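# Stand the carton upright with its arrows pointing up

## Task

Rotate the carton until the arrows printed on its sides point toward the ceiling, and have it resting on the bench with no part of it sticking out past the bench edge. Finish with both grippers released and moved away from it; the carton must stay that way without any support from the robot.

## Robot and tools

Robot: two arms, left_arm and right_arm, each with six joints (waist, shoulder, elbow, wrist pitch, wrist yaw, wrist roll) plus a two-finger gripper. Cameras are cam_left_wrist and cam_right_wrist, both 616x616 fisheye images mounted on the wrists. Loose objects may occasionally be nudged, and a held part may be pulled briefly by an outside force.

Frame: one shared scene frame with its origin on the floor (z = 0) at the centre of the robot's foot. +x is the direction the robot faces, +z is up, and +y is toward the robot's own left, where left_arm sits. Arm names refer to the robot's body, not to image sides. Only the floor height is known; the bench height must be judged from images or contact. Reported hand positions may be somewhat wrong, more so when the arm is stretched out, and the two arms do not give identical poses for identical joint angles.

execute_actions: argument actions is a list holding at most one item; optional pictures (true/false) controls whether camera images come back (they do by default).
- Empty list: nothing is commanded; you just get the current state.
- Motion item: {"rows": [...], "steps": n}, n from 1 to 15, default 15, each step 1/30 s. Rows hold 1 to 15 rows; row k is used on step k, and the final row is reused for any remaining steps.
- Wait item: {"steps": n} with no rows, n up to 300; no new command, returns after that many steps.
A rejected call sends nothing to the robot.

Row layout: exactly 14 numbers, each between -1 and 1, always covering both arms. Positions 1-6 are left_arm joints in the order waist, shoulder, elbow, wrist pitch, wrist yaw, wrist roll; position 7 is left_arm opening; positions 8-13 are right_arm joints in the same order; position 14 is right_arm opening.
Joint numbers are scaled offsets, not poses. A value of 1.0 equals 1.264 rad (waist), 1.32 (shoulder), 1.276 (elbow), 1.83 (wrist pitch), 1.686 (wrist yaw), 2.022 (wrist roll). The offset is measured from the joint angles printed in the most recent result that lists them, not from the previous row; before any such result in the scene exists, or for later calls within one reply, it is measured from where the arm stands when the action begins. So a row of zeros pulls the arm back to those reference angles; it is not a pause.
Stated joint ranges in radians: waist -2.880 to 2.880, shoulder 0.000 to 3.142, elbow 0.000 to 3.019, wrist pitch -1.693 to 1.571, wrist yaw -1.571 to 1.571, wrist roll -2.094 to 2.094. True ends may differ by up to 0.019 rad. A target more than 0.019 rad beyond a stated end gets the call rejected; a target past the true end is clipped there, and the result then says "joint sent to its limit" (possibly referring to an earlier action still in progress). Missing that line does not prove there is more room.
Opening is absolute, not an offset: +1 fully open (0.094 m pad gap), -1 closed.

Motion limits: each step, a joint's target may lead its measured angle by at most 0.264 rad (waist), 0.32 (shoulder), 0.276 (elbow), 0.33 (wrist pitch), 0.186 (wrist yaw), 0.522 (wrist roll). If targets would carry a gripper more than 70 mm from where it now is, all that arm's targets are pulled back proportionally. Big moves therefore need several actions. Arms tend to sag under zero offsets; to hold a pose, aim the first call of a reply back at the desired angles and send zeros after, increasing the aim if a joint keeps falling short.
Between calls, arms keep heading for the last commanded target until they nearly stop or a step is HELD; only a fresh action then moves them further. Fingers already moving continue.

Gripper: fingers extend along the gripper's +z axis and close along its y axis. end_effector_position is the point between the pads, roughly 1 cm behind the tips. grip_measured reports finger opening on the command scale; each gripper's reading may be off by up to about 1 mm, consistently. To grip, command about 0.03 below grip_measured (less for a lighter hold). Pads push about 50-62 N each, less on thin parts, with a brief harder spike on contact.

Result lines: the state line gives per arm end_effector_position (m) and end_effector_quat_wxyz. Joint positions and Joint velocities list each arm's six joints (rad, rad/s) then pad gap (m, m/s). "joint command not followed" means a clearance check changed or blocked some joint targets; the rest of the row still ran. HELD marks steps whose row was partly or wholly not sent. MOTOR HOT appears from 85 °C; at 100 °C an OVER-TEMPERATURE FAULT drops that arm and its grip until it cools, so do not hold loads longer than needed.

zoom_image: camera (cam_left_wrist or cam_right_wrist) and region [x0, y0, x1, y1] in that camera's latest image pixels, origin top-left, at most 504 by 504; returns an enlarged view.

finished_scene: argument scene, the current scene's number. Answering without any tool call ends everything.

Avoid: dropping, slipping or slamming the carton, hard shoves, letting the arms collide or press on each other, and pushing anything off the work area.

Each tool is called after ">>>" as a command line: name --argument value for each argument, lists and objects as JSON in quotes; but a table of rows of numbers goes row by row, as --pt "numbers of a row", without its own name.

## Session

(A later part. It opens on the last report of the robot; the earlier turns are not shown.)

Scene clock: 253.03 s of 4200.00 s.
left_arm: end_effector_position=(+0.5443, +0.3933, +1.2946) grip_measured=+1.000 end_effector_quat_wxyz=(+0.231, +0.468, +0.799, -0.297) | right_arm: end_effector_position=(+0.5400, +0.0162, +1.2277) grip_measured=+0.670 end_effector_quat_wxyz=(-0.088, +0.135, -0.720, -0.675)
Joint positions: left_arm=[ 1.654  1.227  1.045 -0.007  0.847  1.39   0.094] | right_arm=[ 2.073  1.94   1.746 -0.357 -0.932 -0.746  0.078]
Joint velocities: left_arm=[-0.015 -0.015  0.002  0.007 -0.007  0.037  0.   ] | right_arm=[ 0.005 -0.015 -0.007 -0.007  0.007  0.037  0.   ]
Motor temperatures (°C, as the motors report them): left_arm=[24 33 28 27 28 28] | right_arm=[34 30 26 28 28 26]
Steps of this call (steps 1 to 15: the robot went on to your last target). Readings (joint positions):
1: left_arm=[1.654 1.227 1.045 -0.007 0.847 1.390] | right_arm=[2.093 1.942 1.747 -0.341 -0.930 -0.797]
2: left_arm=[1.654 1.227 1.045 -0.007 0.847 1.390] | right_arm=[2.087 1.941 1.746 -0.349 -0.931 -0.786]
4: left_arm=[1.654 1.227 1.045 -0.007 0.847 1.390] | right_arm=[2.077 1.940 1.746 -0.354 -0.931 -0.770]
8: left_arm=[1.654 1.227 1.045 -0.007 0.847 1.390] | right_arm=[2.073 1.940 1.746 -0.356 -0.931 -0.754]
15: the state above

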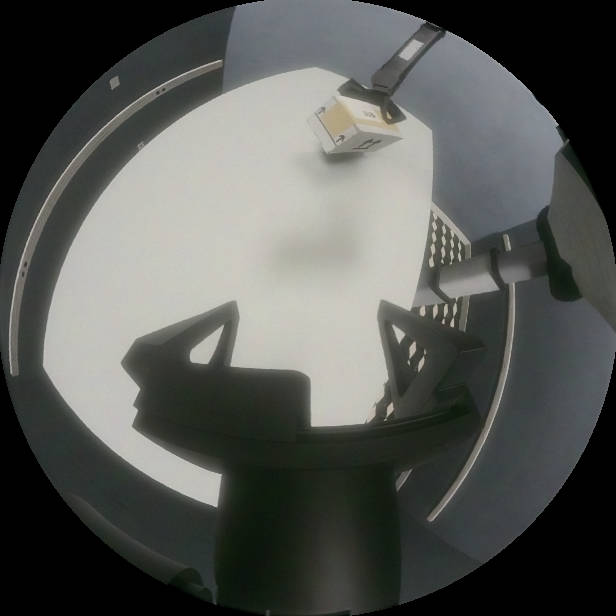

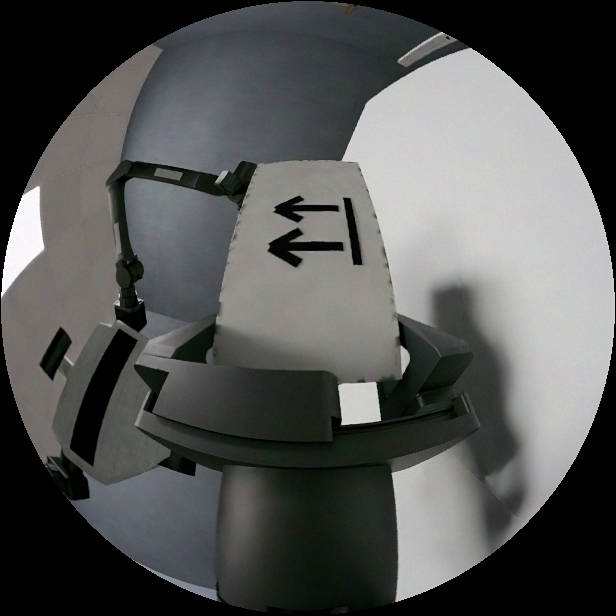

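>>> execute_actions --actions '[{"rows": [[-0.005,0.002,0.002,-0.002,-0.01,-0.015,1,0,0,0,-0.01,-0.004,0.012,0.61],[-0.015,0.004,0.005,-0.005,-0.03,-0.04,1,0,0,0,-0.025,-0.009,0.03,0.61],[-0.03,0.007,0.008,-0.008,-0.055,-0.075,1,0,0,0,-0.042,-0.015,0.05,0.61],[-0.047,0.01,0.012,-0.012,-0.085,-0.115,1,0,0,0,-0.06,-0.021,0.07,0.61],[-0.066,0.013,0.016,-0.016,-0.115,-0.16,1,0,0,0,-0.075,-0.027,0.086,0.61],[-0.086,0.016,0.02,-0.02,-0.145,-0.205,1,0,0,0,-0.085,-0.03,0.096,0.61],[-0.106,0.019,0.024,-0.024,-0.175,-0.25,1,0,0,0,-0.09,-0.032,0.1,0.61],[-0.126,0.022,0.028,-0.028,-0.205,-0.295,1,0,0,0,-0.09,-0.032,0.1,0.61],[-0.146,0.025,0.032,-0.032,-0.235,-0.34,1,0,0,0,-0.09,-0.032,0.1,0.61],[-0.166,0.028,0.036,-0.036,-0.265,-0.385,1,0,0,0,-0.09,-0.032,0.1,0.61],[-0.186,0.031,0.04,-0.04,-0.295,-0.43,1,0,0,0,-0.09,-0.032,0.1,0.61],[-0.206,0.034,0.044,-0.044,-0.325,-0.475,1,0,0,0,-0.09,-0.032,0.1,0.61],[-0.226,0.037,0.048,-0.048,-0.355,-0.52,1,0,0,0,-0.09,-0.032,0.1,0.61],[-0.246,0.04,0.052,-0.052,-0.385,-0.565,1,0,0,0,-0.09,-0.032,0.1,0.61],[-0.266,0.043,0.056,-0.056,-0.415,-0.61,1,0,0,0,-0.09,-0.032,0.1,0.61]], "steps": 15}]' --pictures false

>>> execute_actions --actions '[{"rows": [[-0.06,0.01,0.01,-0.012,-0.06,-0.13,1,0,0,0,0,0,0.005,0.61],[-0.08,0.013,0.014,-0.016,-0.088,-0.175,1,0,0,0,0,0,0.005,0.61],[-0.1,0.016,0.018,-0.02,-0.116,-0.22,1,0,0,0,0,0,0.005,0.61],[-0.12,0.019,0.022,-0.024,-0.144,-0.265,1,0,0,0,0,0,0.005,0.61],[-0.14,0.022,0.026,-0.028,-0.17,-0.31,1,0,0,0,0,0,0.005,0.61],[-0.16,0.025,0.03,-0.032,-0.195,-0.355,1,0,0,0,0,0,0.005,0.61],[-0.18,0.028,0.034,-0.036,-0.22,-0.4,1,0,0,0,0,0,0.005,0.61],[-0.2,0.031,0.038,-0.04,-0.243,-0.44,1,0,0,0,0,0,0.005,0.61],[-0.22,0.034,0.042,-0.044,-0.263,-0.48,1,0,0,0,0,0,0.005,0.61],[-0.24,0.037,0.045,-0.048,-0.28,-0.515,1,0,0,0,0,0,0.005,0.61],[-0.258,0.039,0.048,-0.052,-0.295,-0.545,1,0,0,0,0,0,0.005,0.61],[-0.274,0.041,0.05,-0.055,-0.307,-0.57,1,0,0,0,0,0,0.005,0.61],[-0.287,0.043,0.052,-0.057,-0.315,-0.59,1,0,0,0,0,0,0.005,0.61],[-0.296,0.044,0.053,-0.059,-0.32,-0.602,1,0,0,0,0,0,0.005,0.61],[-0.3,0.045,0.054,-0.06,-0.322,-0.61,1,0,0,0,0,0,0.005,0.61]], "steps": 15}]' --pictures false

>>> execute_actions --actions '[{"steps": 18}]'

Scene clock: 294.93 s of 4200.00 s.
left_arm: end_effector_position=(+0.5463, +0.3251, +1.2550) grip_measured=+1.000 end_effector_quat_wxyz=(-0.018, +0.139, +0.965, -0.220) | right_arm: end_effector_position=(+0.5221, +0.0152, +1.2459) grip_measured=+0.670 end_effector_quat_wxyz=(+0.033, +0.043, -0.705, -0.707)
Joint positions: left_arm=[ 1.366  1.267  1.1   -0.085  0.194  0.534  0.094] | right_arm=[ 2.073  1.94   1.748 -0.501 -0.976 -0.564  0.078]
Joint velocities: left_arm=[-0.825  0.112  0.11  -0.232 -1.282 -2.425  0.   ] | right_arm=[-0.005 -0.005 -0.022 -0.032  0.022  0.139 -0.001]
Motor temperatures (°C, as the motors report them): left_arm=[24 33 28 27 28 28] | right_arm=[32 31 26 28 29 26]
Steps of this call (steps 1 to 15: the robot went on to your last target; steps 16 to 90: nothing new was sent; then 38.40 s passed at rest; steps 91 to 105: all 15 steps of this action). Readings (joint positions):
91: left_arm=[1.654 1.227 1.045 -0.007 0.841 1.387] | right_arm=[2.073 1.940 1.746 -0.357 -0.932 -0.741]
92: left_arm=[1.654 1.227 1.045 -0.007 0.820 1.376] | right_arm=[2.073 1.940 1.746 -0.361 -0.934 -0.733]
94: left_arm=[1.644 1.227 1.046 -0.011 0.744 1.322] | right_arm=[2.073 1.940 1.747 -0.394 -0.948 -0.699]
98: left_arm=[1.572 1.237 1.062 -0.036 0.545 1.096] | right_arm=[2.073 1.940 1.748 -0.483 -0.974 -0.617]
105: the state above

Scene clock: 295.43 s of 4200.00 s.
left_arm: end_effector_position=(+0.5645, +0.2106, +1.2892) grip_measured=+1.000 end_effector_quat_wxyz=(+0.136, +0.288, -0.943, +0.093) | right_arm: end_effector_position=(+0.5215, +0.0151, +1.2450) grip_measured=+0.670 end_effector_quat_wxyz=(+0.035, +0.043, -0.707, -0.705)
Joint positions: left_arm=[ 1.009  1.314  1.159 -0.178 -0.339 -0.485  0.094] | right_arm=[ 2.073  1.94   1.748 -0.501 -0.969 -0.56   0.078]
Joint velocities: left_arm=[-0.523  0.044  0.032 -0.105 -0.168 -1.326  0.   ] | right_arm=[ 0.005  0.005 -0.002 -0.032  0.095  0.022  0.001]
Motor temperatures (°C, as the motors report them): left_arm=[24 33 28 27 28 28] | right_arm=[32 31 26 28 29 26]
Steps of this call (steps 1 to 15: all 15 steps of this action). Readings (joint positions):
1: left_arm=[1.340 1.271 1.104 -0.091 0.141 0.476] | right_arm=[2.073 1.940 1.748 -0.501 -0.974 -0.562]
2: left_arm=[1.314 1.274 1.106 -0.095 0.091 0.424] | right_arm=[2.073 1.940 1.748 -0.501 -0.971 -0.562]
4: left_arm=[1.266 1.279 1.111 -0.107 -0.005 0.297] | right_arm=[2.073 1.940 1.748 -0.501 -0.969 -0.561]
8: left_arm=[1.170 1.292 1.131 -0.136 -0.179 -0.007] | right_arm=[2.073 1.940 1.748 -0.501 -0.969 -0.561]
15: the state above

Scene clock: 296.03 s of 4200.00 s.
left_arm: end_effector_position=(+0.5649, +0.1935, +1.2973) grip_measured=+1.000 end_effector_quat_wxyz=(+0.151, +0.375, -0.910, +0.090) | right_arm: end_effector_position=(+0.5215, +0.0151, +1.2450) grip_measured=+0.670 end_effector_quat_wxyz=(+0.035, +0.043, -0.707, -0.705)
Joint positions: left_arm=[ 0.976  1.319  1.16  -0.186 -0.346 -0.685  0.094] | right_arm=[ 2.073  1.94   1.748 -0.501 -0.969 -0.56   0.078]
Joint velocities: left_arm=[-0.015 -0.005  0.002 -0.012 -0.066 -0.066  0.   ] | right_arm=[-0.005 -0.005  0.012 -0.002  0.022  0.081  0.   ]
Motor temperatures (°C, as the motors report them): left_arm=[24 33 28 27 28 28] | right_arm=[32 31 26 28 29 26]
Steps of this call (steps 1 to 18: the robot went on to your last target). Readings (joint positions):
1: left_arm=[0.994 1.316 1.160 -0.181 -0.342 -0.526] | right_arm=[2.073 1.940 1.748 -0.501 -0.969 -0.560]
2: left_arm=[0.983 1.317 1.160 -0.182 -0.342 -0.559] | right_arm=[2.073 1.940 1.748 -0.501 -0.969 -0.560]
4: left_arm=[0.975 1.319 1.160 -0.185 -0.343 -0.606] | right_arm=[2.073 1.940 1.748 -0.501 -0.969 -0.560]
8: left_arm=[0.976 1.319 1.160 -0.186 -0.346 -0.655] | right_arm=[2.073 1.940 1.748 -0.501 -0.969 -0.560]
18: the state above

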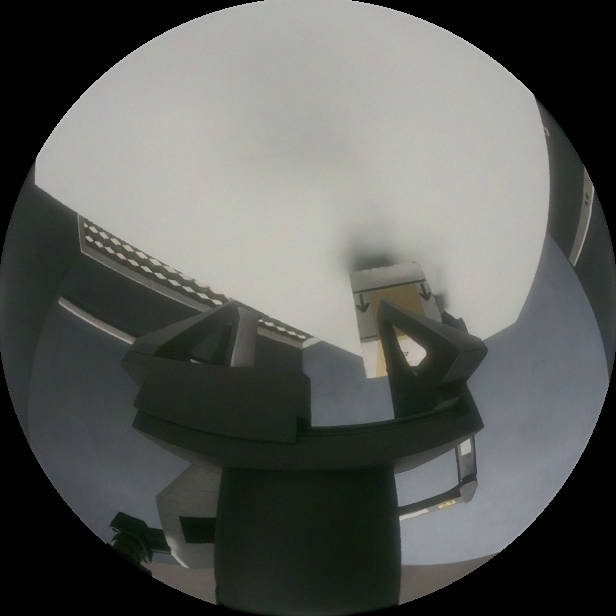

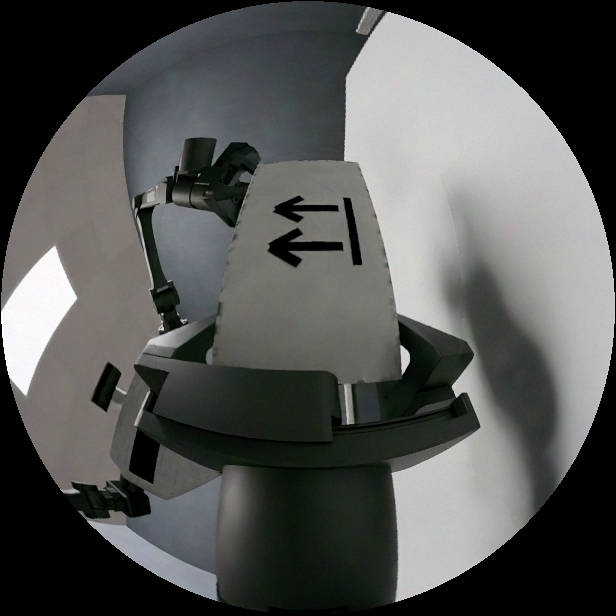

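>>> execute_actions --actions '[{"rows": [[-0.004,0,0,0,-0.002,-0.006,1,0,0,0,0,-0.008,0,0.61],[-0.011,0.001,0.001,-0.001,-0.005,-0.016,1,0,0,0,0,-0.008,0,0.61],[-0.021,0.002,0.002,-0.002,-0.008,-0.03,1,0,0,0,0,-0.008,0,0.61],[-0.033,0.004,0.004,-0.004,-0.012,-0.047,1,0,0,0,0,-0.008,0,0.61],[-0.046,0.006,0.006,-0.006,-0.016,-0.065,1,0,0,0,0,-0.008,0,0.61],[-0.06,0.008,0.008,-0.008,-0.02,-0.084,1,0,0,0,0,-0.008,0,0.61],[-0.074,0.01,0.01,-0.01,-0.024,-0.103,1,0,0,0,0,-0.008,0,0.61],[-0.087,0.012,0.012,-0.013,-0.027,-0.121,1,0,0,0,0,-0.008,0,0.61],[-0.099,0.015,0.014,-0.016,-0.03,-0.137,1,0,0,0,0,-0.008,0,0.61],[-0.109,0.017,0.016,-0.018,-0.032,-0.15,1,0,0,0,0,-0.008,0,0.61],[-0.117,0.019,0.018,-0.02,-0.033,-0.16,1,0,0,0,0,-0.008,0,0.61],[-0.123,0.021,0.019,-0.022,-0.033,-0.165,1,0,0,0,0,-0.008,0,0.61],[-0.127,0.022,0.02,-0.023,-0.033,-0.167,1,0,0,0,0,-0.008,0,0.61],[-0.129,0.023,0.02,-0.023,-0.033,-0.167,1,0,0,0,0,-0.008,0,0.61],[-0.13,0.023,0.02,-0.023,-0.033,-0.167,1,0,0,0,0,-0.008,0,0.61]], "steps": 15}]' --pictures false

>>> execute_actions --actions '[{"steps": 15}]'

Scene clock: 309.70 s of 4200.00 s.
left_arm: end_effector_position=(+0.5770, +0.1185, +1.3427) grip_measured=+1.000 end_effector_quat_wxyz=(+0.183, +0.469, -0.856, +0.117) | right_arm: end_effector_position=(+0.5217, +0.0152, +1.2454) grip_measured=+0.670 end_effector_quat_wxyz=(+0.035, +0.043, -0.706, -0.706)
Joint positions: left_arm=[ 0.814  1.338  1.178 -0.215 -0.398 -0.96   0.094] | right_arm=[ 2.073  1.94   1.748 -0.501 -0.972 -0.56   0.078]
Joint velocities: left_arm=[-0.259  0.054  0.017 -0.032 -0.022 -0.359  0.   ] | right_arm=[-0.005  0.005  0.017  0.002 -0.007  0.007  0.   ]
Motor temperatures (°C, as the motors report them): left_arm=[25 33 28 27 28 28] | right_arm=[32 30 26 28 29 26]
Steps of this call (steps 1 to 15: the robot went on to your last target; steps 16 to 90: nothing new was sent; then 10.17 s passed at rest; steps 91 to 105: all 15 steps of this action). Readings (joint positions):
91: left_arm=[0.976 1.319 1.160 -0.186 -0.346 -0.689] | right_arm=[2.073 1.940 1.748 -0.501 -0.971 -0.560]
92: left_arm=[0.976 1.319 1.160 -0.186 -0.349 -0.692] | right_arm=[2.073 1.940 1.748 -0.501 -0.972 -0.560]
94: left_arm=[0.973 1.319 1.160 -0.186 -0.359 -0.711] | right_arm=[2.073 1.940 1.748 -0.501 -0.972 -0.560]
98: left_arm=[0.933 1.320 1.162 -0.193 -0.386 -0.802] | right_arm=[2.073 1.940 1.748 -0.501 -0.972 -0.560]
105: the state above

Scene clock: 310.20 s of 4200.00 s.
left_arm: end_effector_position=(+0.5746, +0.1129, +1.3450) grip_measured=+1.000 end_effector_quat_wxyz=(+0.190, +0.487, -0.845, +0.114) | right_arm: end_effector_position=(+0.5217, +0.0152, +1.2454) grip_measured=+0.670 end_effector_quat_wxyz=(+0.035, +0.043, -0.706, -0.706)
Joint positions: left_arm=[ 0.805  1.343  1.179 -0.219 -0.399 -1.011  0.094] | right_arm=[ 2.073  1.94   1.748 -0.501 -0.972 -0.56   0.078]
Joint velocities: left_arm=[ 0.005 -0.005  0.002 -0.007  0.022 -0.051  0.   ] | right_arm=[-0.005 -0.024  0.002  0.007 -0.022 -0.007 -0.001]
Motor temperatures (°C, as the motors report them): left_arm=[25 33 28 27 28 28] | right_arm=[32 30 26 28 29 26]
Steps of this call (steps 1 to 15: the robot went on to your last target). Readings (joint positions):
1: left_arm=[0.808 1.340 1.179 -0.216 -0.398 -0.970] | right_arm=[2.073 1.940 1.748 -0.501 -0.972 -0.560]
2: left_arm=[0.805 1.341 1.179 -0.218 -0.398 -0.979] | right_arm=[2.073 1.940 1.748 -0.501 -0.972 -0.560]
4: left_arm=[0.805 1.343 1.179 -0.219 -0.399 -0.991] | right_arm=[2.073 1.940 1.748 -0.501 -0.972 -0.560]
8: left_arm=[0.805 1.343 1.179 -0.219 -0.399 -1.004] | right_arm=[2.073 1.940 1.748 -0.501 -0.972 -0.560]
15: the state above

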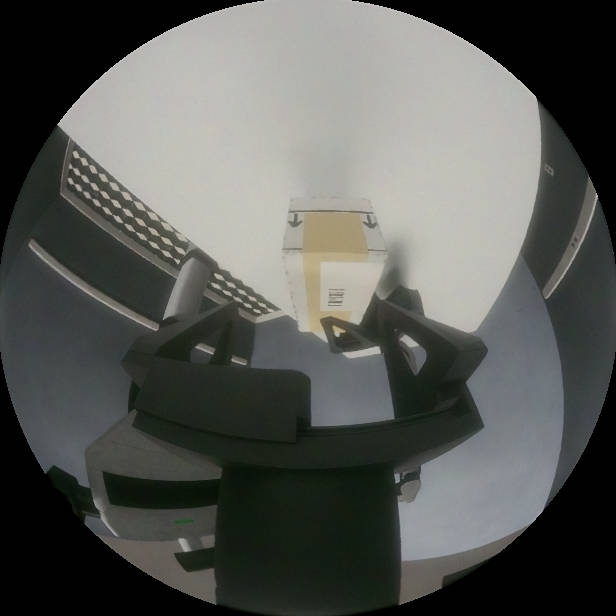

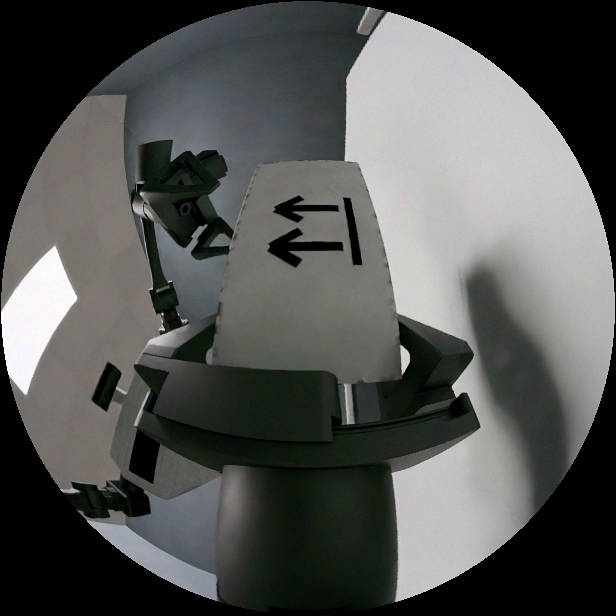

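>>> zoom_image --camera "cam_left_wrist" --region '[230, 180, 430, 380]'

Region (230, 180, 430, 380) of cam_left_wrist's 616x616 image, scaled by 2.520, with more detail than that image has.

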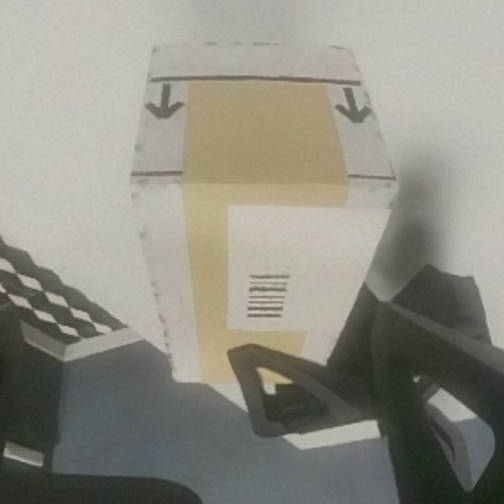

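>>> execute_actions --actions '[{"rows": [[0.002,0.003,0.003,0.001,0,-0.002,1,0,0,0,0,-0.006,0,0.61],[0.004,0.008,0.008,0.002,0.001,-0.004,1,0,0,0,0,-0.006,0,0.61],[0.006,0.015,0.014,0.003,0.001,-0.006,1,0,0,0,0,-0.006,0,0.61],[0.008,0.024,0.022,0.004,0.002,-0.008,1,0,0,0,0,-0.006,0,0.61],[0.01,0.034,0.031,0.005,0.002,-0.01,1,0,0,0,0,-0.006,0,0.61],[0.011,0.044,0.041,0.006,0.003,-0.012,1,0,0,0,0,-0.006,0,0.61],[0.012,0.054,0.05,0.007,0.003,-0.014,1,0,0,0,0,-0.006,0,0.61],[0.013,0.064,0.059,0.008,0.004,-0.016,1,0,0,0,0,-0.006,0,0.61],[0.014,0.074,0.068,0.009,0.004,-0.018,1,0,0,0,0,-0.006,0,0.61],[0.015,0.083,0.077,0.01,0.005,-0.02,1,0,0,0,0,-0.006,0,0.61],[0.016,0.091,0.084,0.011,0.005,-0.02,1,0,0,0,0,-0.006,0,0.61],[0.016,0.097,0.09,0.012,0.005,-0.02,1,0,0,0,0,-0.006,0,0.61],[0.016,0.101,0.094,0.012,0.005,-0.02,1,0,0,0,0,-0.006,0,0.61],[0.016,0.103,0.096,0.012,0.005,-0.02,1,0,0,0,0,-0.006,0,0.61],[0.016,0.104,0.097,0.012,0.005,-0.02,1,0,0,0,0,-0.006,0,0.61]], "steps": 15}]' --pictures false

>>> execute_actions --actions '[{"steps": 15}]'

Scene clock: 359.50 s of 4200.00 s.
left_arm: end_effector_position=(+0.5778, +0.0807, +1.3083) grip_measured=+1.000 end_effector_quat_wxyz=(+0.193, +0.498, -0.838, +0.112) | right_arm: end_effector_position=(+0.5217, +0.0152, +1.2454) grip_measured=+0.670 end_effector_quat_wxyz=(+0.035, +0.043, -0.706, -0.706)
Joint positions: left_arm=[ 0.81   1.472  1.292 -0.205 -0.393 -1.036  0.094] | right_arm=[ 2.073  1.94   1.748 -0.501 -0.972 -0.56   0.078]
Joint velocities: left_arm=[ 0.024  0.2    0.066 -0.002 -0.051 -0.081  0.   ] | right_arm=[-0.015  0.005 -0.007 -0.012 -0.066 -0.051 -0.   ]
Motor temperatures (°C, as the motors report them): left_arm=[25 32 28 27 28 28] | right_arm=[32 31 26 28 30 26]
Steps of this call (steps 1 to 15: the robot went on to your last target; steps 16 to 90: nothing new was sent; then 45.80 s passed at rest; steps 91 to 105: all 15 steps of this action). Readings (joint positions):
91: left_arm=[0.805 1.343 1.179 -0.219 -0.399 -1.013] | right_arm=[2.073 1.940 1.748 -0.501 -0.972 -0.560]
92: left_arm=[0.805 1.343 1.179 -0.219 -0.399 -1.013] | right_arm=[2.073 1.940 1.748 -0.501 -0.972 -0.560]
94: left_arm=[0.805 1.347 1.183 -0.219 -0.399 -1.013] | right_arm=[2.073 1.940 1.748 -0.501 -0.972 -0.560]
98: left_arm=[0.805 1.384 1.227 -0.216 -0.397 -1.021] | right_arm=[2.073 1.940 1.748 -0.501 -0.972 -0.560]
105: the state above

Scene clock: 360.00 s of 4200.00 s.
left_arm: end_effector_position=(+0.5716, +0.0773, +1.3051) grip_measured=+1.000 end_effector_quat_wxyz=(+0.197, +0.497, -0.838, +0.109) | right_arm: end_effector_position=(+0.5217, +0.0152, +1.2454) grip_measured=+0.670 end_effector_quat_wxyz=(+0.035, +0.043, -0.706, -0.706)
Joint positions: left_arm=[ 0.811  1.485  1.294 -0.205 -0.393 -1.04   0.094] | right_arm=[ 2.073  1.94   1.748 -0.501 -0.972 -0.56   0.078]
Joint velocities: left_arm=[-0.005  0.005  0.007  0.002 -0.051 -0.051  0.   ] | right_arm=[ 0.005  0.005 -0.022 -0.007 -0.037  0.022  0.001]
Motor temperatures (°C, as the motors report them): left_arm=[25 32 28 27 28 28] | right_arm=[32 31 26 28 30 26]
Steps of this call (steps 1 to 15: the robot went on to your last target). Readings (joint positions):
1: left_arm=[0.811 1.478 1.292 -0.205 -0.393 -1.037] | right_arm=[2.073 1.940 1.748 -0.501 -0.972 -0.560]
2: left_arm=[0.811 1.481 1.292 -0.205 -0.393 -1.038] | right_arm=[2.073 1.940 1.748 -0.501 -0.972 -0.560]
4: left_arm=[0.811 1.485 1.292 -0.205 -0.393 -1.039] | right_arm=[2.073 1.940 1.748 -0.501 -0.972 -0.560]
8: left_arm=[0.811 1.485 1.294 -0.205 -0.393 -1.040] | right_arm=[2.073 1.940 1.748 -0.501 -0.972 -0.560]
15: the state above

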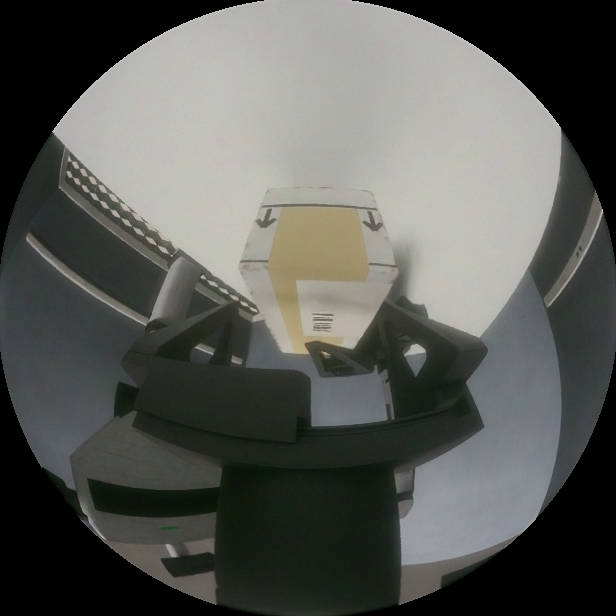

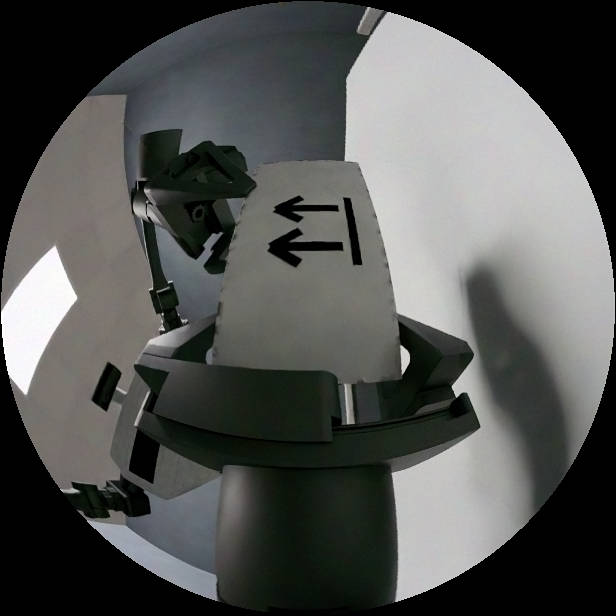

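>>> execute_actions --actions '[{"rows": [[0.008,0.002,0.006,0.004,0.002,0.004,1,0,0,0,0,-0.006,0,0.61],[0.009,0.004,0.01,0.005,0.003,0.005,1,0,0,0,0,-0.006,0,0.61],[0.01,0.007,0.014,0.006,0.004,0.005,1,0,0,0,0,-0.006,0,0.61],[0.011,0.01,0.018,0.007,0.004,0.006,1,0,0,0,0,-0.006,0,0.61],[0.013,0.013,0.021,0.007,0.005,0.006,1,0,0,0,0,-0.006,0,0.61],[0.015,0.017,0.024,0.008,0.006,0.006,1,0,0,0,0,-0.006,0,0.61],[0.017,0.021,0.027,0.009,0.007,0.007,1,0,0,0,0,-0.006,0,0.61],[0.019,0.025,0.03,0.01,0.008,0.007,1,0,0,0,0,-0.006,0,0.61],[0.021,0.029,0.033,0.011,0.009,0.007,1,0,0,0,0,-0.006,0,0.61],[0.023,0.033,0.036,0.012,0.01,0.008,1,0,0,0,0,-0.006,0,0.61],[0.024,0.037,0.039,0.013,0.011,0.008,1,0,0,0,0,-0.006,0,0.61],[0.025,0.04,0.042,0.014,0.011,0.008,1,0,0,0,0,-0.006,0,0.61],[0.026,0.042,0.044,0.015,0.012,0.008,1,0,0,0,0,-0.006,0,0.61],[0.027,0.044,0.046,0.015,0.012,0.008,1,0,0,0,0,-0.006,0,0.61],[0.027,0.045,0.047,0.015,0.012,0.008,1,0,0,0,0,-0.006,0,0.61]], "steps": 15}]' --pictures false

>>> execute_actions --actions '[{"steps": 12}]'

Scene clock: 385.90 s of 4200.00 s.
left_arm: end_effector_position=(+0.5795, +0.0729, +1.2849) grip_measured=+1.000 end_effector_quat_wxyz=(+0.189, +0.504, -0.835, +0.113) | right_arm: end_effector_position=(+0.5217, +0.0152, +1.2454) grip_measured=+0.670 end_effector_quat_wxyz=(+0.035, +0.043, -0.706, -0.706)
Joint positions: left_arm=[ 0.83   1.529  1.344 -0.185 -0.377 -1.035  0.094] | right_arm=[ 2.073  1.94   1.748 -0.501 -0.972 -0.56   0.078]
Joint velocities: left_arm=[ 0.063  0.122  0.037 -0.002  0.007  0.022  0.   ] | right_arm=[-0.005  0.005 -0.002 -0.002 -0.022  0.081  0.   ]
Motor temperatures (°C, as the motors report them): left_arm=[25 32 28 27 28 28] | right_arm=[32 31 26 28 30 26]
Steps of this call (steps 1 to 15: the robot went on to your last target; steps 16 to 90: nothing new was sent; then 22.40 s passed at rest; steps 91 to 105: all 15 steps of this action). Readings (joint positions):
91: left_arm=[0.811 1.485 1.294 -0.205 -0.393 -1.040] | right_arm=[2.073 1.940 1.748 -0.501 -0.972 -0.560]
92: left_arm=[0.811 1.485 1.294 -0.205 -0.392 -1.040] | right_arm=[2.073 1.940 1.748 -0.501 -0.972 -0.560]
94: left_arm=[0.811 1.486 1.297 -0.204 -0.390 -1.040] | right_arm=[2.073 1.940 1.748 -0.501 -0.972 -0.560]
98: left_arm=[0.813 1.496 1.318 -0.198 -0.384 -1.039] | right_arm=[2.073 1.940 1.748 -0.501 -0.972 -0.560]
105: the state above

Scene clock: 386.30 s of 4200.00 s.
left_arm: end_effector_position=(+0.5730, +0.0713, +1.2807) grip_measured=+1.000 end_effector_quat_wxyz=(+0.192, +0.501, -0.837, +0.109) | right_arm: end_effector_position=(+0.5217, +0.0152, +1.2454) grip_measured=+0.670 end_effector_quat_wxyz=(+0.035, +0.043, -0.706, -0.706)
Joint positions: left_arm=[ 0.834  1.541  1.345 -0.185 -0.376 -1.035  0.094] | right_arm=[ 2.073  1.94   1.748 -0.501 -0.972 -0.56   0.078]
Joint velocities: left_arm=[-0.005  0.005 -0.017 -0.002 -0.007 -0.066  0.   ] | right_arm=[-0.015 -0.005  0.007  0.002 -0.007  0.051 -0.   ]
Motor temperatures (°C, as the motors report them): left_arm=[25 32 28 27 28 28] | right_arm=[32 31 26 28 30 26]
Steps of this call (steps 1 to 12: the robot went on to your last target). Readings (joint positions):
1: left_arm=[0.832 1.533 1.345 -0.185 -0.376 -1.035] | right_arm=[2.073 1.940 1.748 -0.501 -0.972 -0.560]
2: left_arm=[0.833 1.536 1.345 -0.185 -0.376 -1.035] | right_arm=[2.073 1.940 1.748 -0.501 -0.972 -0.560]
4: left_arm=[0.834 1.540 1.345 -0.185 -0.376 -1.035] | right_arm=[2.073 1.940 1.748 -0.501 -0.972 -0.560]
8: left_arm=[0.834 1.541 1.345 -0.185 -0.376 -1.035] | right_arm=[2.073 1.940 1.748 -0.501 -0.972 -0.560]
12: the state above

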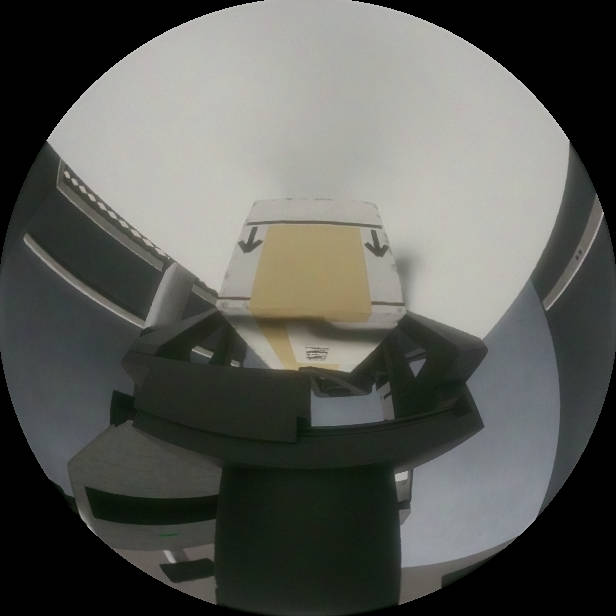

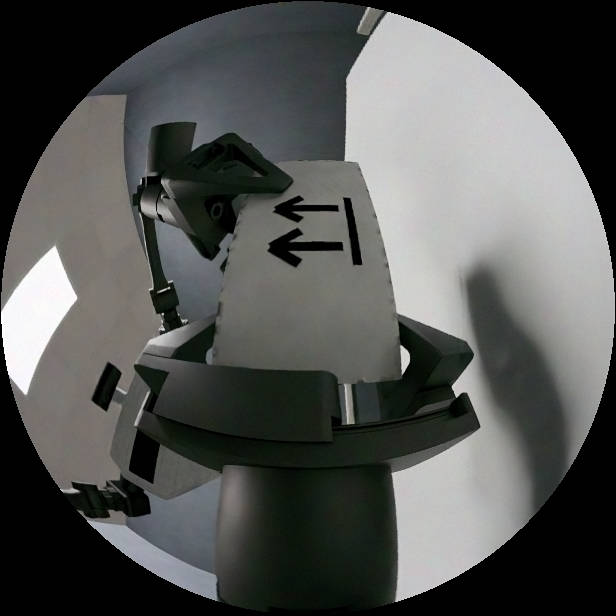

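>>> execute_actions --actions '[{"rows": [[0.009,0.006,0.005,0.004,0.002,0.005,1,0,0,0,0,-0.006,0,0.61],[0.01,0.009,0.007,0.005,0.003,0.005,1,0,0,0,0,-0.006,0,0.61],[0.011,0.012,0.01,0.006,0.004,0.006,1,0,0,0,0,-0.006,0,0.61],[0.012,0.016,0.013,0.007,0.004,0.006,1,0,0,0,0,-0.006,0,0.61],[0.014,0.02,0.016,0.007,0.005,0.007,1,0,0,0,0,-0.006,0,0.61],[0.016,0.024,0.02,0.008,0.006,0.007,1,0,0,0,0,-0.006,0,0.61],[0.017,0.028,0.024,0.009,0.007,0.008,1,0,0,0,0,-0.006,0,0.61],[0.019,0.032,0.028,0.01,0.008,0.008,1,0,0,0,0,-0.006,0,0.61],[0.02,0.036,0.032,0.011,0.009,0.009,1,0,0,0,0,-0.006,0,0.61],[0.021,0.04,0.036,0.012,0.01,0.009,1,0,0,0,0,-0.006,0,0.61],[0.022,0.043,0.04,0.013,0.011,0.01,1,0,0,0,0,-0.006,0,0.61],[0.023,0.046,0.043,0.014,0.011,0.01,1,0,0,0,0,-0.006,0,0.61],[0.024,0.048,0.046,0.015,0.012,0.01,1,0,0,0,0,-0.006,0,0.61],[0.0245,0.049,0.048,0.015,0.012,0.01,1,0,0,0,0,-0.006,0,0.61],[0.0245,0.049,0.049,0.015,0.012,0.01,1,0,0,0,0,-0.006,0,0.61]], "steps": 15}]' --pictures false

>>> execute_actions --actions '[{"steps": 12}]'

Scene clock: 400.37 s of 4200.00 s.
left_arm: end_effector_position=(+0.5728, +0.0621, +1.2592) grip_measured=+1.000 end_effector_quat_wxyz=(+0.189, +0.503, -0.836, +0.113) | right_arm: end_effector_position=(+0.5217, +0.0152, +1.2454) grip_measured=+0.670 end_effector_quat_wxyz=(+0.035, +0.043, -0.706, -0.706)
Joint positions: left_arm=[ 0.849  1.597  1.395 -0.167 -0.359 -1.027  0.094] | right_arm=[ 2.073  1.94   1.748 -0.501 -0.972 -0.56   0.078]
Joint velocities: left_arm=[ 0.054  0.103  0.066  0.012  0.095 -0.007  0.   ] | right_arm=[-0.005 -0.005  0.002 -0.022 -0.007  0.022  0.   ]
Motor temperatures (°C, as the motors report them): left_arm=[25 32 28 27 28 28] | right_arm=[32 31 26 28 30 26]
Steps of this call (steps 1 to 30: the robot went on to your last target; steps 31 to 90: nothing new was sent; then 10.57 s passed at rest; steps 91 to 105: all 15 steps of this action). Readings (joint positions):
91: left_arm=[0.834 1.541 1.345 -0.185 -0.376 -1.035] | right_arm=[2.073 1.940 1.748 -0.501 -0.972 -0.560]
92: left_arm=[0.834 1.541 1.345 -0.185 -0.375 -1.035] | right_arm=[2.073 1.940 1.748 -0.501 -0.972 -0.560]
94: left_arm=[0.834 1.543 1.347 -0.184 -0.373 -1.034] | right_arm=[2.073 1.940 1.748 -0.501 -0.972 -0.560]
98: left_arm=[0.836 1.559 1.365 -0.178 -0.367 -1.032] | right_arm=[2.073 1.940 1.748 -0.501 -0.972 -0.560]
105: the state above

Scene clock: 400.77 s of 4200.00 s.
left_arm: end_effector_position=(+0.5711, +0.0624, +1.2567) grip_measured=+1.000 end_effector_quat_wxyz=(+0.189, +0.503, -0.836, +0.111) | right_arm: end_effector_position=(+0.5217, +0.0152, +1.2454) grip_measured=+0.670 end_effector_quat_wxyz=(+0.035, +0.043, -0.706, -0.706)
Joint positions: left_arm=[ 0.852  1.602  1.398 -0.166 -0.359 -1.025  0.094] | right_arm=[ 2.073  1.94   1.748 -0.501 -0.972 -0.56   0.078]
Joint velocities: left_arm=[-0.024  0.015 -0.012 -0.002 -0.081  0.007  0.   ] | right_arm=[-0.005  0.005 -0.002  0.012 -0.095 -0.022 -0.001]
Motor temperatures (°C, as the motors report them): left_arm=[25 32 28 27 28 28] | right_arm=[32 31 26 28 30 26]
Steps of this call (steps 1 to 12: the robot went on to your last target). Readings (joint positions):
1: left_arm=[0.850 1.599 1.397 -0.166 -0.359 -1.027] | right_arm=[2.073 1.940 1.748 -0.501 -0.972 -0.560]
2: left_arm=[0.851 1.601 1.397 -0.166 -0.359 -1.026] | right_arm=[2.073 1.940 1.748 -0.501 -0.972 -0.560]
4: left_arm=[0.852 1.602 1.398 -0.166 -0.359 -1.026] | right_arm=[2.073 1.940 1.748 -0.501 -0.972 -0.560]
8: left_arm=[0.852 1.602 1.398 -0.166 -0.359 -1.026] | right_arm=[2.073 1.940 1.748 -0.501 -0.972 -0.560]
12: the state above

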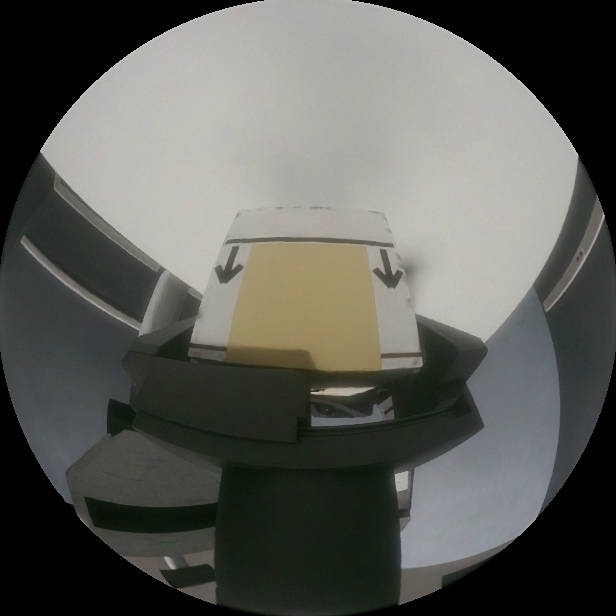

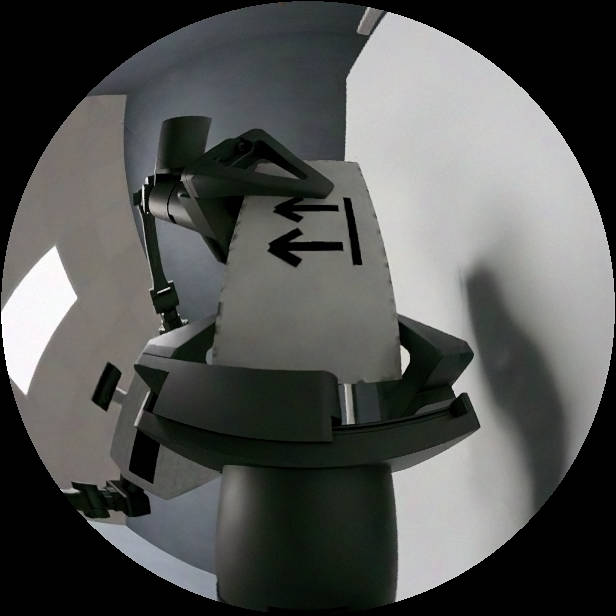

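>>> execute_actions --actions '[{"rows": [[0,0,0,0,0,0,0.95,0,0,0,0,-0.006,0,0.61],[0,0,0,0,0,0,0.9,0,0,0,0,-0.006,0,0.61],[0,0,0,0,0,0,0.85,0,0,0,0,-0.006,0,0.61],[0,0,0,0,0,0,0.81,0,0,0,0,-0.006,0,0.61],[0,0,0,0,0,0,0.78,0,0,0,0,-0.006,0,0.61],[0,0,0,0,0,0,0.75,0,0,0,0,-0.006,0,0.61],[0,0,0,0,0,0,0.73,0,0,0,0,-0.006,0,0.61],[0,0,0,0,0,0,0.71,0,0,0,0,-0.006,0,0.61],[0,0,0,0,0,0,0.69,0,0,0,0,-0.006,0,0.61],[0,0,0,0,0,0,0.67,0,0,0,0,-0.006,0,0.61],[0,0,0,0,0,0,0.65,0,0,0,0,-0.006,0,0.61],[0,0,0,0,0,0,0.63,0,0,0,0,-0.006,0,0.61],[0,0,0,0,0,0,0.62,0,0,0,0,-0.006,0,0.61]], "steps": 15}]' --pictures false

>>> execute_actions --actions '[{"steps": 10}]' --pictures false

Scene clock: 408.50 s of 4200.00 s.
left_arm: end_effector_position=(+0.5711, +0.0623, +1.2568) grip_measured=+0.661 end_effector_quat_wxyz=(+0.189, +0.503, -0.836, +0.111) | right_arm: end_effector_position=(+0.5218, +0.0152, +1.2456) grip_measured=+0.670 end_effector_quat_wxyz=(+0.035, +0.042, -0.706, -0.707)
Joint positions: left_arm=[ 0.852  1.602  1.398 -0.166 -0.358 -1.025  0.078] | right_arm=[ 2.073  1.94   1.748 -0.501 -0.973 -0.559  0.078]
Joint velocities: left_arm=[-0.015  0.015 -0.012  0.002  0.022  0.125  0.   ] | right_arm=[-0.005 -0.015  0.002 -0.007 -0.051 -0.022  0.001]
Motor temperatures (°C, as the motors report them): left_arm=[25 32 28 27 28 28] | right_arm=[32 31 26 28 30 26]
Steps of this call (steps 1 to 15: the robot went on to your last target; steps 16 to 90: nothing new was sent; then 4.23 s passed at rest; steps 91 to 105: all 15 steps of this action). Readings (joint positions):
91: left_arm=[0.852 1.602 1.398 -0.166 -0.359 -1.025] | right_arm=[2.073 1.940 1.748 -0.501 -0.972 -0.560]
92: left_arm=[0.852 1.602 1.398 -0.166 -0.359 -1.025] | right_arm=[2.073 1.940 1.748 -0.501 -0.972 -0.560]
94: left_arm=[0.852 1.602 1.398 -0.166 -0.359 -1.025] | right_arm=[2.073 1.940 1.748 -0.501 -0.972 -0.560]
98: left_arm=[0.852 1.602 1.398 -0.166 -0.359 -1.025] | right_arm=[2.073 1.940 1.748 -0.501 -0.972 -0.560]
105: the state above

Scene clock: 408.83 s of 4200.00 s.
left_arm: end_effector_position=(+0.5711, +0.0623, +1.2568) grip_measured=+0.661 end_effector_quat_wxyz=(+0.189, +0.503, -0.836, +0.111) | right_arm: end_effector_position=(+0.5218, +0.0152, +1.2456) grip_measured=+0.670 end_effector_quat_wxyz=(+0.035, +0.042, -0.706, -0.707)
Joint positions: left_arm=[ 0.852  1.602  1.398 -0.166 -0.358 -1.025  0.078] | right_arm=[ 2.073  1.94   1.748 -0.501 -0.973 -0.559  0.078]
Joint velocities: left_arm=[-0.005 -0.005 -0.007 -0.012 -0.051 -0.007  0.   ] | right_arm=[-0.015 -0.015 -0.022  0.002 -0.066  0.007 -0.   ]
Motor temperatures (°C, as the motors report them): left_arm=[25 32 28 27 28 28] | right_arm=[32 31 26 28 30 26]
Steps of this call (steps 1 to 10: the robot went on to your last target). Readings (joint positions):
1: left_arm=[0.852 1.602 1.398 -0.166 -0.358 -1.025] | right_arm=[2.073 1.940 1.748 -0.501 -0.973 -0.559]
2: left_arm=[0.852 1.602 1.398 -0.166 -0.358 -1.025] | right_arm=[2.073 1.940 1.748 -0.501 -0.973 -0.559]
4: left_arm=[0.852 1.602 1.398 -0.166 -0.358 -1.025] | right_arm=[2.073 1.940 1.748 -0.501 -0.973 -0.559]
8: left_arm=[0.852 1.602 1.398 -0.166 -0.358 -1.025] | right_arm=[2.073 1.940 1.748 -0.501 -0.973 -0.559]
10: the state above

>>> execute_actions --actions '[{"rows": [[0,0,0,0,0,0,0.605,0,0,0,0,-0.004,0,0.66],[0,0,0,0,0,0,0.605,0,0,0,0,-0.004,0,0.7],[0,0,0,0,0,0,0.605,0,0,0,0,-0.004,0,0.76],[0,0,0,0,0,0,0.605,0,0,0,0,-0.004,0,0.83],[0,0,0,0,0,0,0.605,0,0,0,0,-0.004,0,0.9],[0,0,0,0,0,0,0.605,0,0,0,0,-0.004,0,1]], "steps": 12}]' --pictures false

>>> execute_actions --actions '[{"rows": [[0,0,0,0,0,0,0.605,-0.009,-0.009,-0.005,-0.007,-0.004,-0.007,1],[0,0,0,0,0,0,0.605,-0.012,-0.011,-0.006,-0.01,-0.006,-0.01,1],[0,0,0,0,0,0,0.605,-0.015,-0.014,-0.007,-0.014,-0.008,-0.013,1],[0,0,0,0,0,0,0.605,-0.019,-0.017,-0.008,-0.018,-0.01,-0.016,1],[0,0,0,0,0,0,0.605,-0.023,-0.02,-0.009,-0.022,-0.012,-0.019,1],[0,0,0,0,0,0,0.605,-0.027,-0.023,-0.01,-0.026,-0.014,-0.022,1],[0,0,0,0,0,0,0.605,-0.031,-0.026,-0.011,-0.03,-0.016,-0.025,1],[0,0,0,0,0,0,0.605,-0.035,-0.029,-0.012,-0.034,-0.018,-0.028,1],[0,0,0,0,0,0,0.605,-0.039,-0.032,-0.013,-0.038,-0.02,-0.031,1],[0,0,0,0,0,0,0.605,-0.043,-0.035,-0.014,-0.042,-0.022,-0.034,1],[0,0,0,0,0,0,0.605,-0.047,-0.038,-0.015,-0.047,-0.024,-0.037,1],[0,0,0,0,0,0,0.605,-0.051,-0.041,-0.016,-0.052,-0.026,-0.04,1],[0,0,0,0,0,0,0.605,-0.055,-0.044,-0.017,-0.057,-0.028,-0.043,1],[0,0,0,0,0,0,0.605,-0.058,-0.046,-0.018,-0.061,-0.03,-0.046,1],[0,0,0,0,0,0,0.605,-0.06,-0.048,-0.018,-0.064,-0.031,-0.048,1]], "steps": 15}]' --pictures false

>>> execute_actions --actions '[{"steps": 10}]'

Scene clock: 433.10 s of 4200.00 s.
left_arm: end_effector_position=(+0.5710, +0.0629, +1.2565) grip_measured=+0.661 end_effector_quat_wxyz=(+0.188, +0.503, -0.837, +0.110) | right_arm: end_effector_position=(+0.5223, +0.0152, +1.2463) grip_measured=+1.000 end_effector_quat_wxyz=(+0.035, +0.040, -0.704, -0.708)
Joint positions: left_arm=[ 0.852  1.602  1.398 -0.166 -0.361 -1.025  0.078] | right_arm=[ 2.073  1.94   1.748 -0.501 -0.979 -0.557  0.094]
Joint velocities: left_arm=[ 0.005 -0.005  0.007 -0.012 -0.051  0.007  0.   ] | right_arm=[-0.005  0.005 -0.007 -0.027  0.081  0.022  0.   ]
Motor temperatures (°C, as the motors report them): left_arm=[26 32 28 27 28 28] | right_arm=[32 31 26 28 30 26]
Steps of this call (steps 1 to 15: the robot went on to your last target; steps 16 to 90: nothing new was sent; then 20.87 s passed at rest; steps 91 to 102: all 12 steps of this action). Readings (joint positions):
91: left_arm=[0.852 1.602 1.398 -0.166 -0.358 -1.025] | right_arm=[2.073 1.940 1.748 -0.501 -0.973 -0.558]
92: left_arm=[0.852 1.602 1.398 -0.166 -0.358 -1.025] | right_arm=[2.073 1.940 1.748 -0.501 -0.973 -0.557]
94: left_arm=[0.852 1.602 1.398 -0.166 -0.359 -1.025] | right_arm=[2.073 1.940 1.748 -0.501 -0.977 -0.557]
98: left_arm=[0.852 1.602 1.398 -0.166 -0.361 -1.025] | right_arm=[2.073 1.940 1.748 -0.501 -0.978 -0.557]
102: the state above

Scene clock: 433.60 s of 4200.00 s.
left_arm: end_effector_position=(+0.5710, +0.0632, +1.2563) grip_measured=+0.661 end_effector_quat_wxyz=(+0.188, +0.503, -0.837, +0.109) | right_arm: end_effector_position=(+0.5349, -0.0225, +1.2500) grip_measured=+1.000 end_effector_quat_wxyz=(+0.031, +0.040, -0.700, -0.713)
Joint positions: left_arm=[ 0.852  1.602  1.398 -0.166 -0.362 -1.025  0.078] | right_arm=[ 2.027  1.892  1.738 -0.589 -1.027 -0.62   0.094]
Joint velocities: left_arm=[-0.005 -0.005  0.012 -0.007 -0.037 -0.095  0.   ] | right_arm=[-0.2   -0.151 -0.042 -0.232 -0.081 -0.183  0.   ]
Motor temperatures (°C, as the motors report them): left_arm=[26 32 28 27 28 28] | right_arm=[32 31 26 28 30 26]
Steps of this call (steps 1 to 15: all 15 steps of this action). Readings (joint positions):
1: left_arm=[0.852 1.602 1.398 -0.166 -0.361 -1.025] | right_arm=[2.073 1.940 1.748 -0.501 -0.981 -0.558]
2: left_arm=[0.852 1.602 1.398 -0.166 -0.362 -1.025] | right_arm=[2.073 1.940 1.748 -0.502 -0.984 -0.559]
4: left_arm=[0.852 1.602 1.398 -0.166 -0.362 -1.025] | right_arm=[2.073 1.938 1.748 -0.508 -0.990 -0.565]
8: left_arm=[0.852 1.602 1.398 -0.166 -0.359 -1.025] | right_arm=[2.068 1.926 1.747 -0.533 -1.000 -0.582]
15: the state above

Scene clock: 433.93 s of 4200.00 s.
left_arm: end_effector_position=(+0.5710, +0.0632, +1.2563) grip_measured=+0.661 end_effector_quat_wxyz=(+0.188, +0.503, -0.837, +0.109) | right_arm: end_effector_position=(+0.5420, -0.0392, +1.2458) grip_measured=+1.000 end_effector_quat_wxyz=(+0.023, +0.045, -0.706, -0.706)
Joint positions: left_arm=[ 0.852  1.602  1.398 -0.166 -0.362 -1.025  0.078] | right_arm=[ 2.005  1.874  1.737 -0.602 -1.029 -0.641  0.094]
Joint velocities: left_arm=[ 0.005 -0.005 -0.017 -0.007  0.037  0.037 -0.   ] | right_arm=[-0.015 -0.015 -0.017 -0.002  0.022 -0.037  0.   ]
Motor temperatures (°C, as the motors report them): left_arm=[26 32 28 27 28 28] | right_arm=[32 31 26 28 30 26]
Steps of this call (steps 1 to 10: the robot went on to your last target). Readings (joint positions):
1: left_arm=[0.852 1.602 1.398 -0.166 -0.362 -1.025] | right_arm=[2.021 1.887 1.737 -0.595 -1.028 -0.625]
2: left_arm=[0.852 1.602 1.398 -0.166 -0.362 -1.025] | right_arm=[2.015 1.884 1.737 -0.598 -1.029 -0.628]
4: left_arm=[0.852 1.602 1.398 -0.166 -0.362 -1.025] | right_arm=[2.008 1.877 1.737 -0.600 -1.029 -0.634]
8: left_arm=[0.852 1.602 1.398 -0.166 -0.362 -1.025] | right_arm=[2.005 1.874 1.737 -0.601 -1.029 -0.639]
10: the state above

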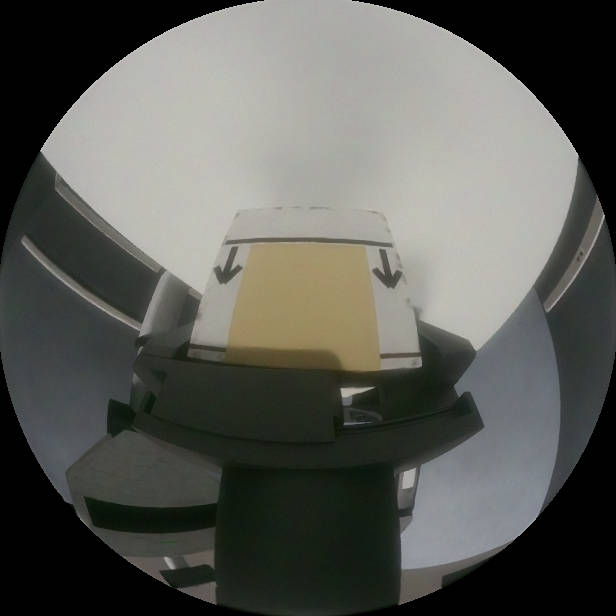

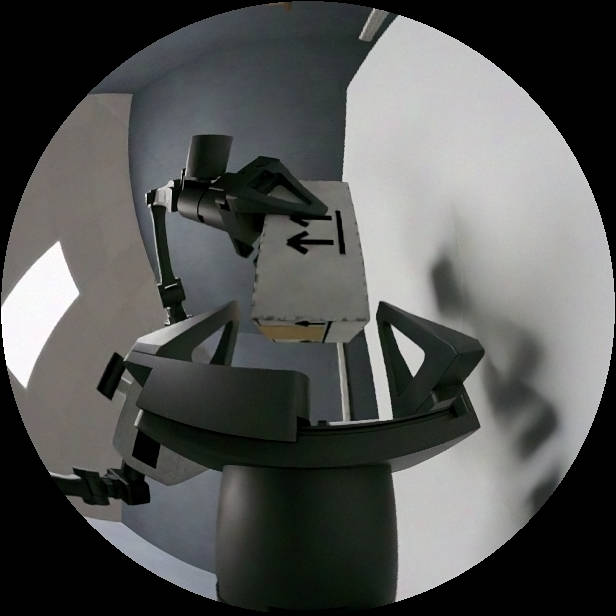

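>>> execute_actions --actions '[{"rows": [[0.002,0.001,0.001,0,0.001,0.002,0.605,-0.01,-0.008,-0.003,-0.008,-0.004,-0.007,1],[0.004,0.002,0.003,-0.001,0.002,0.003,0.605,-0.018,-0.013,-0.005,-0.015,-0.007,-0.012,1],[0.006,0.004,0.006,-0.002,0.003,0.004,0.605,-0.028,-0.019,-0.007,-0.024,-0.01,-0.018,1],[0.009,0.007,0.01,-0.003,0.005,0.005,0.605,-0.039,-0.026,-0.009,-0.034,-0.014,-0.025,1],[0.012,0.011,0.015,-0.004,0.007,0.006,0.605,-0.05,-0.033,-0.011,-0.044,-0.018,-0.032,1],[0.015,0.016,0.021,-0.005,0.009,0.007,0.605,-0.061,-0.04,-0.013,-0.054,-0.022,-0.039,1],[0.018,0.021,0.028,-0.006,0.011,0.008,0.605,-0.072,-0.047,-0.015,-0.064,-0.026,-0.046,1],[0.022,0.027,0.035,-0.007,0.014,0.009,0.605,-0.083,-0.054,-0.017,-0.074,-0.03,-0.053,1],[0.026,0.033,0.043,-0.008,0.017,0.01,0.605,-0.094,-0.061,-0.019,-0.084,-0.034,-0.06,1],[0.03,0.039,0.051,-0.009,0.02,0.011,0.605,-0.104,-0.068,-0.021,-0.093,-0.038,-0.067,1],[0.034,0.045,0.059,-0.01,0.023,0.012,0.605,-0.113,-0.074,-0.023,-0.101,-0.042,-0.073,1],[0.038,0.051,0.067,-0.011,0.026,0.013,0.605,-0.12,-0.079,-0.025,-0.108,-0.045,-0.079,1],[0.042,0.057,0.075,-0.012,0.029,0.014,0.605,-0.125,-0.083,-0.027,-0.114,-0.047,-0.084,1],[0.046,0.063,0.083,-0.013,0.032,0.015,0.605,-0.128,-0.086,-0.029,-0.118,-0.049,-0.088,1],[0.084,0.126,0.165,-0.021,0.058,0.023,0.605,-0.13,-0.088,-0.03,-0.12,-0.05,-0.09,1]], "steps": 15}]' --pictures false

>>> execute_actions --actions '[{"steps": 20}]'

Scene clock: 451.60 s of 4200.00 s.
left_arm: end_effector_position=(+0.5786, +0.0636, +1.2161) grip_measured=+0.661 end_effector_quat_wxyz=(+0.188, +0.506, -0.834, +0.118) | right_arm: end_effector_position=(+0.5594, -0.1485, +1.2430) grip_measured=+1.000 end_effector_quat_wxyz=(+0.022, +0.034, -0.725, -0.688)
Joint positions: left_arm=[ 0.902  1.678  1.502 -0.179 -0.299 -1.009  0.078] | right_arm=[ 1.852  1.769  1.714 -0.79  -1.109 -0.771  0.094]
Joint velocities: left_arm=[ 0.366  0.523  0.823 -0.447  0.96   0.066 -0.   ] | right_arm=[-0.425 -0.259  0.002 -0.227 -0.095 -0.33   0.   ]
Motor temperatures (°C, as the motors report them): left_arm=[26 32 28 27 28 28] | right_arm=[31 31 26 28 29 26]
Steps of this call (steps 1 to 30: the robot went on to your last target; steps 31 to 90: nothing new was sent; then 14.17 s passed at rest; steps 91 to 105: all 15 steps of this action). Readings (joint positions):
91: left_arm=[0.852 1.602 1.398 -0.166 -0.362 -1.025] | right_arm=[2.005 1.874 1.737 -0.603 -1.032 -0.643]
92: left_arm=[0.852 1.602 1.398 -0.166 -0.362 -1.025] | right_arm=[2.005 1.873 1.737 -0.605 -1.035 -0.645]
94: left_arm=[0.853 1.602 1.398 -0.166 -0.362 -1.025] | right_arm=[2.002 1.869 1.736 -0.622 -1.046 -0.654]
98: left_arm=[0.856 1.616 1.418 -0.167 -0.345 -1.021] | right_arm=[1.971 1.844 1.728 -0.684 -1.072 -0.691]
105: the state above

Scene clock: 452.27 s of 4200.00 s.
left_arm: end_effector_position=(+0.5693, +0.0772, +1.1633) grip_measured=+0.661 end_effector_quat_wxyz=(+0.188, +0.505, -0.836, +0.105) | right_arm: end_effector_position=(+0.5659, -0.1647, +1.2456) grip_measured=+1.000 end_effector_quat_wxyz=(+0.008, +0.046, -0.730, -0.682)
Joint positions: left_arm=[ 0.968  1.771  1.609 -0.197 -0.261 -0.99   0.078] | right_arm=[ 1.831  1.744  1.706 -0.806 -1.113 -0.812  0.094]
Joint velocities: left_arm=[-0.005  0.015 -0.002 -0.002 -0.066 -0.037  0.   ] | right_arm=[ 0.005  0.005 -0.002 -0.002 -0.051  0.022  0.   ]
Motor temperatures (°C, as the motors report them): left_arm=[26 32 28 27 28 28] | right_arm=[31 31 26 28 29 26]
Steps of this call (steps 1 to 20: the robot went on to your last target). Readings (joint positions):
1: left_arm=[0.913 1.700 1.537 -0.189 -0.279 -1.005] | right_arm=[1.839 1.761 1.714 -0.796 -1.111 -0.779]
2: left_arm=[0.925 1.726 1.572 -0.190 -0.273 -1.002] | right_arm=[1.831 1.754 1.714 -0.799 -1.112 -0.786]
4: left_arm=[0.948 1.760 1.611 -0.190 -0.271 -0.997] | right_arm=[1.825 1.746 1.714 -0.801 -1.112 -0.795]
8: left_arm=[0.968 1.771 1.609 -0.197 -0.260 -0.994] | right_arm=[1.830 1.744 1.711 -0.803 -1.113 -0.805]
20: the state above

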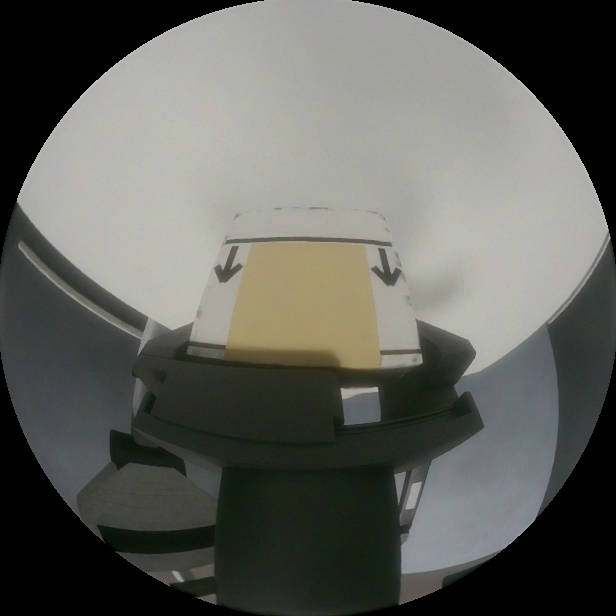

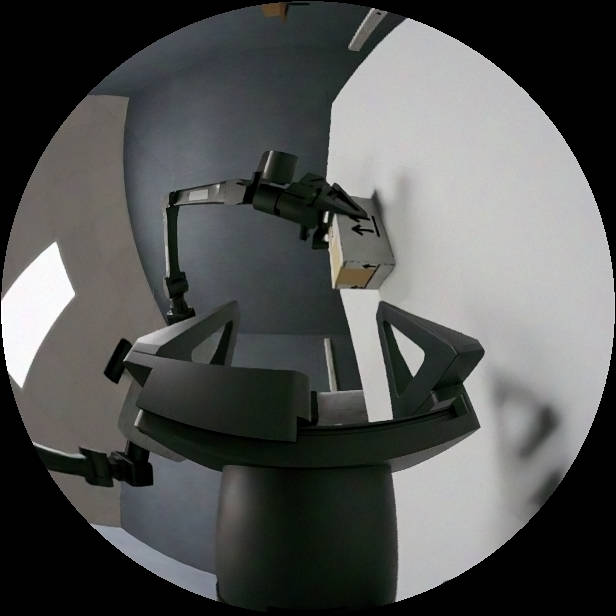

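>>> zoom_image --camera "cam_right_wrist" --region '[280, 150, 440, 310]'

Region (280, 150, 440, 310) of cam_right_wrist's 616x616 image, scaled by 3.150, with more detail than that image has.

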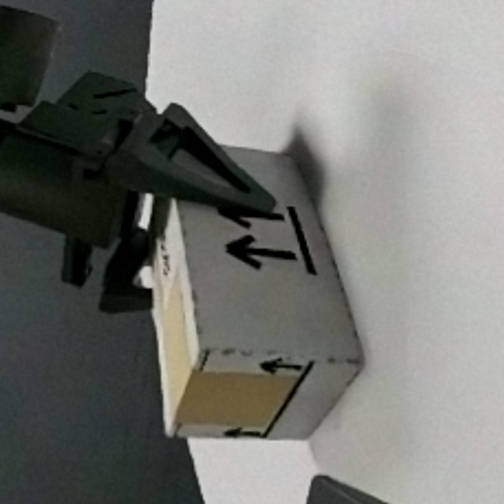

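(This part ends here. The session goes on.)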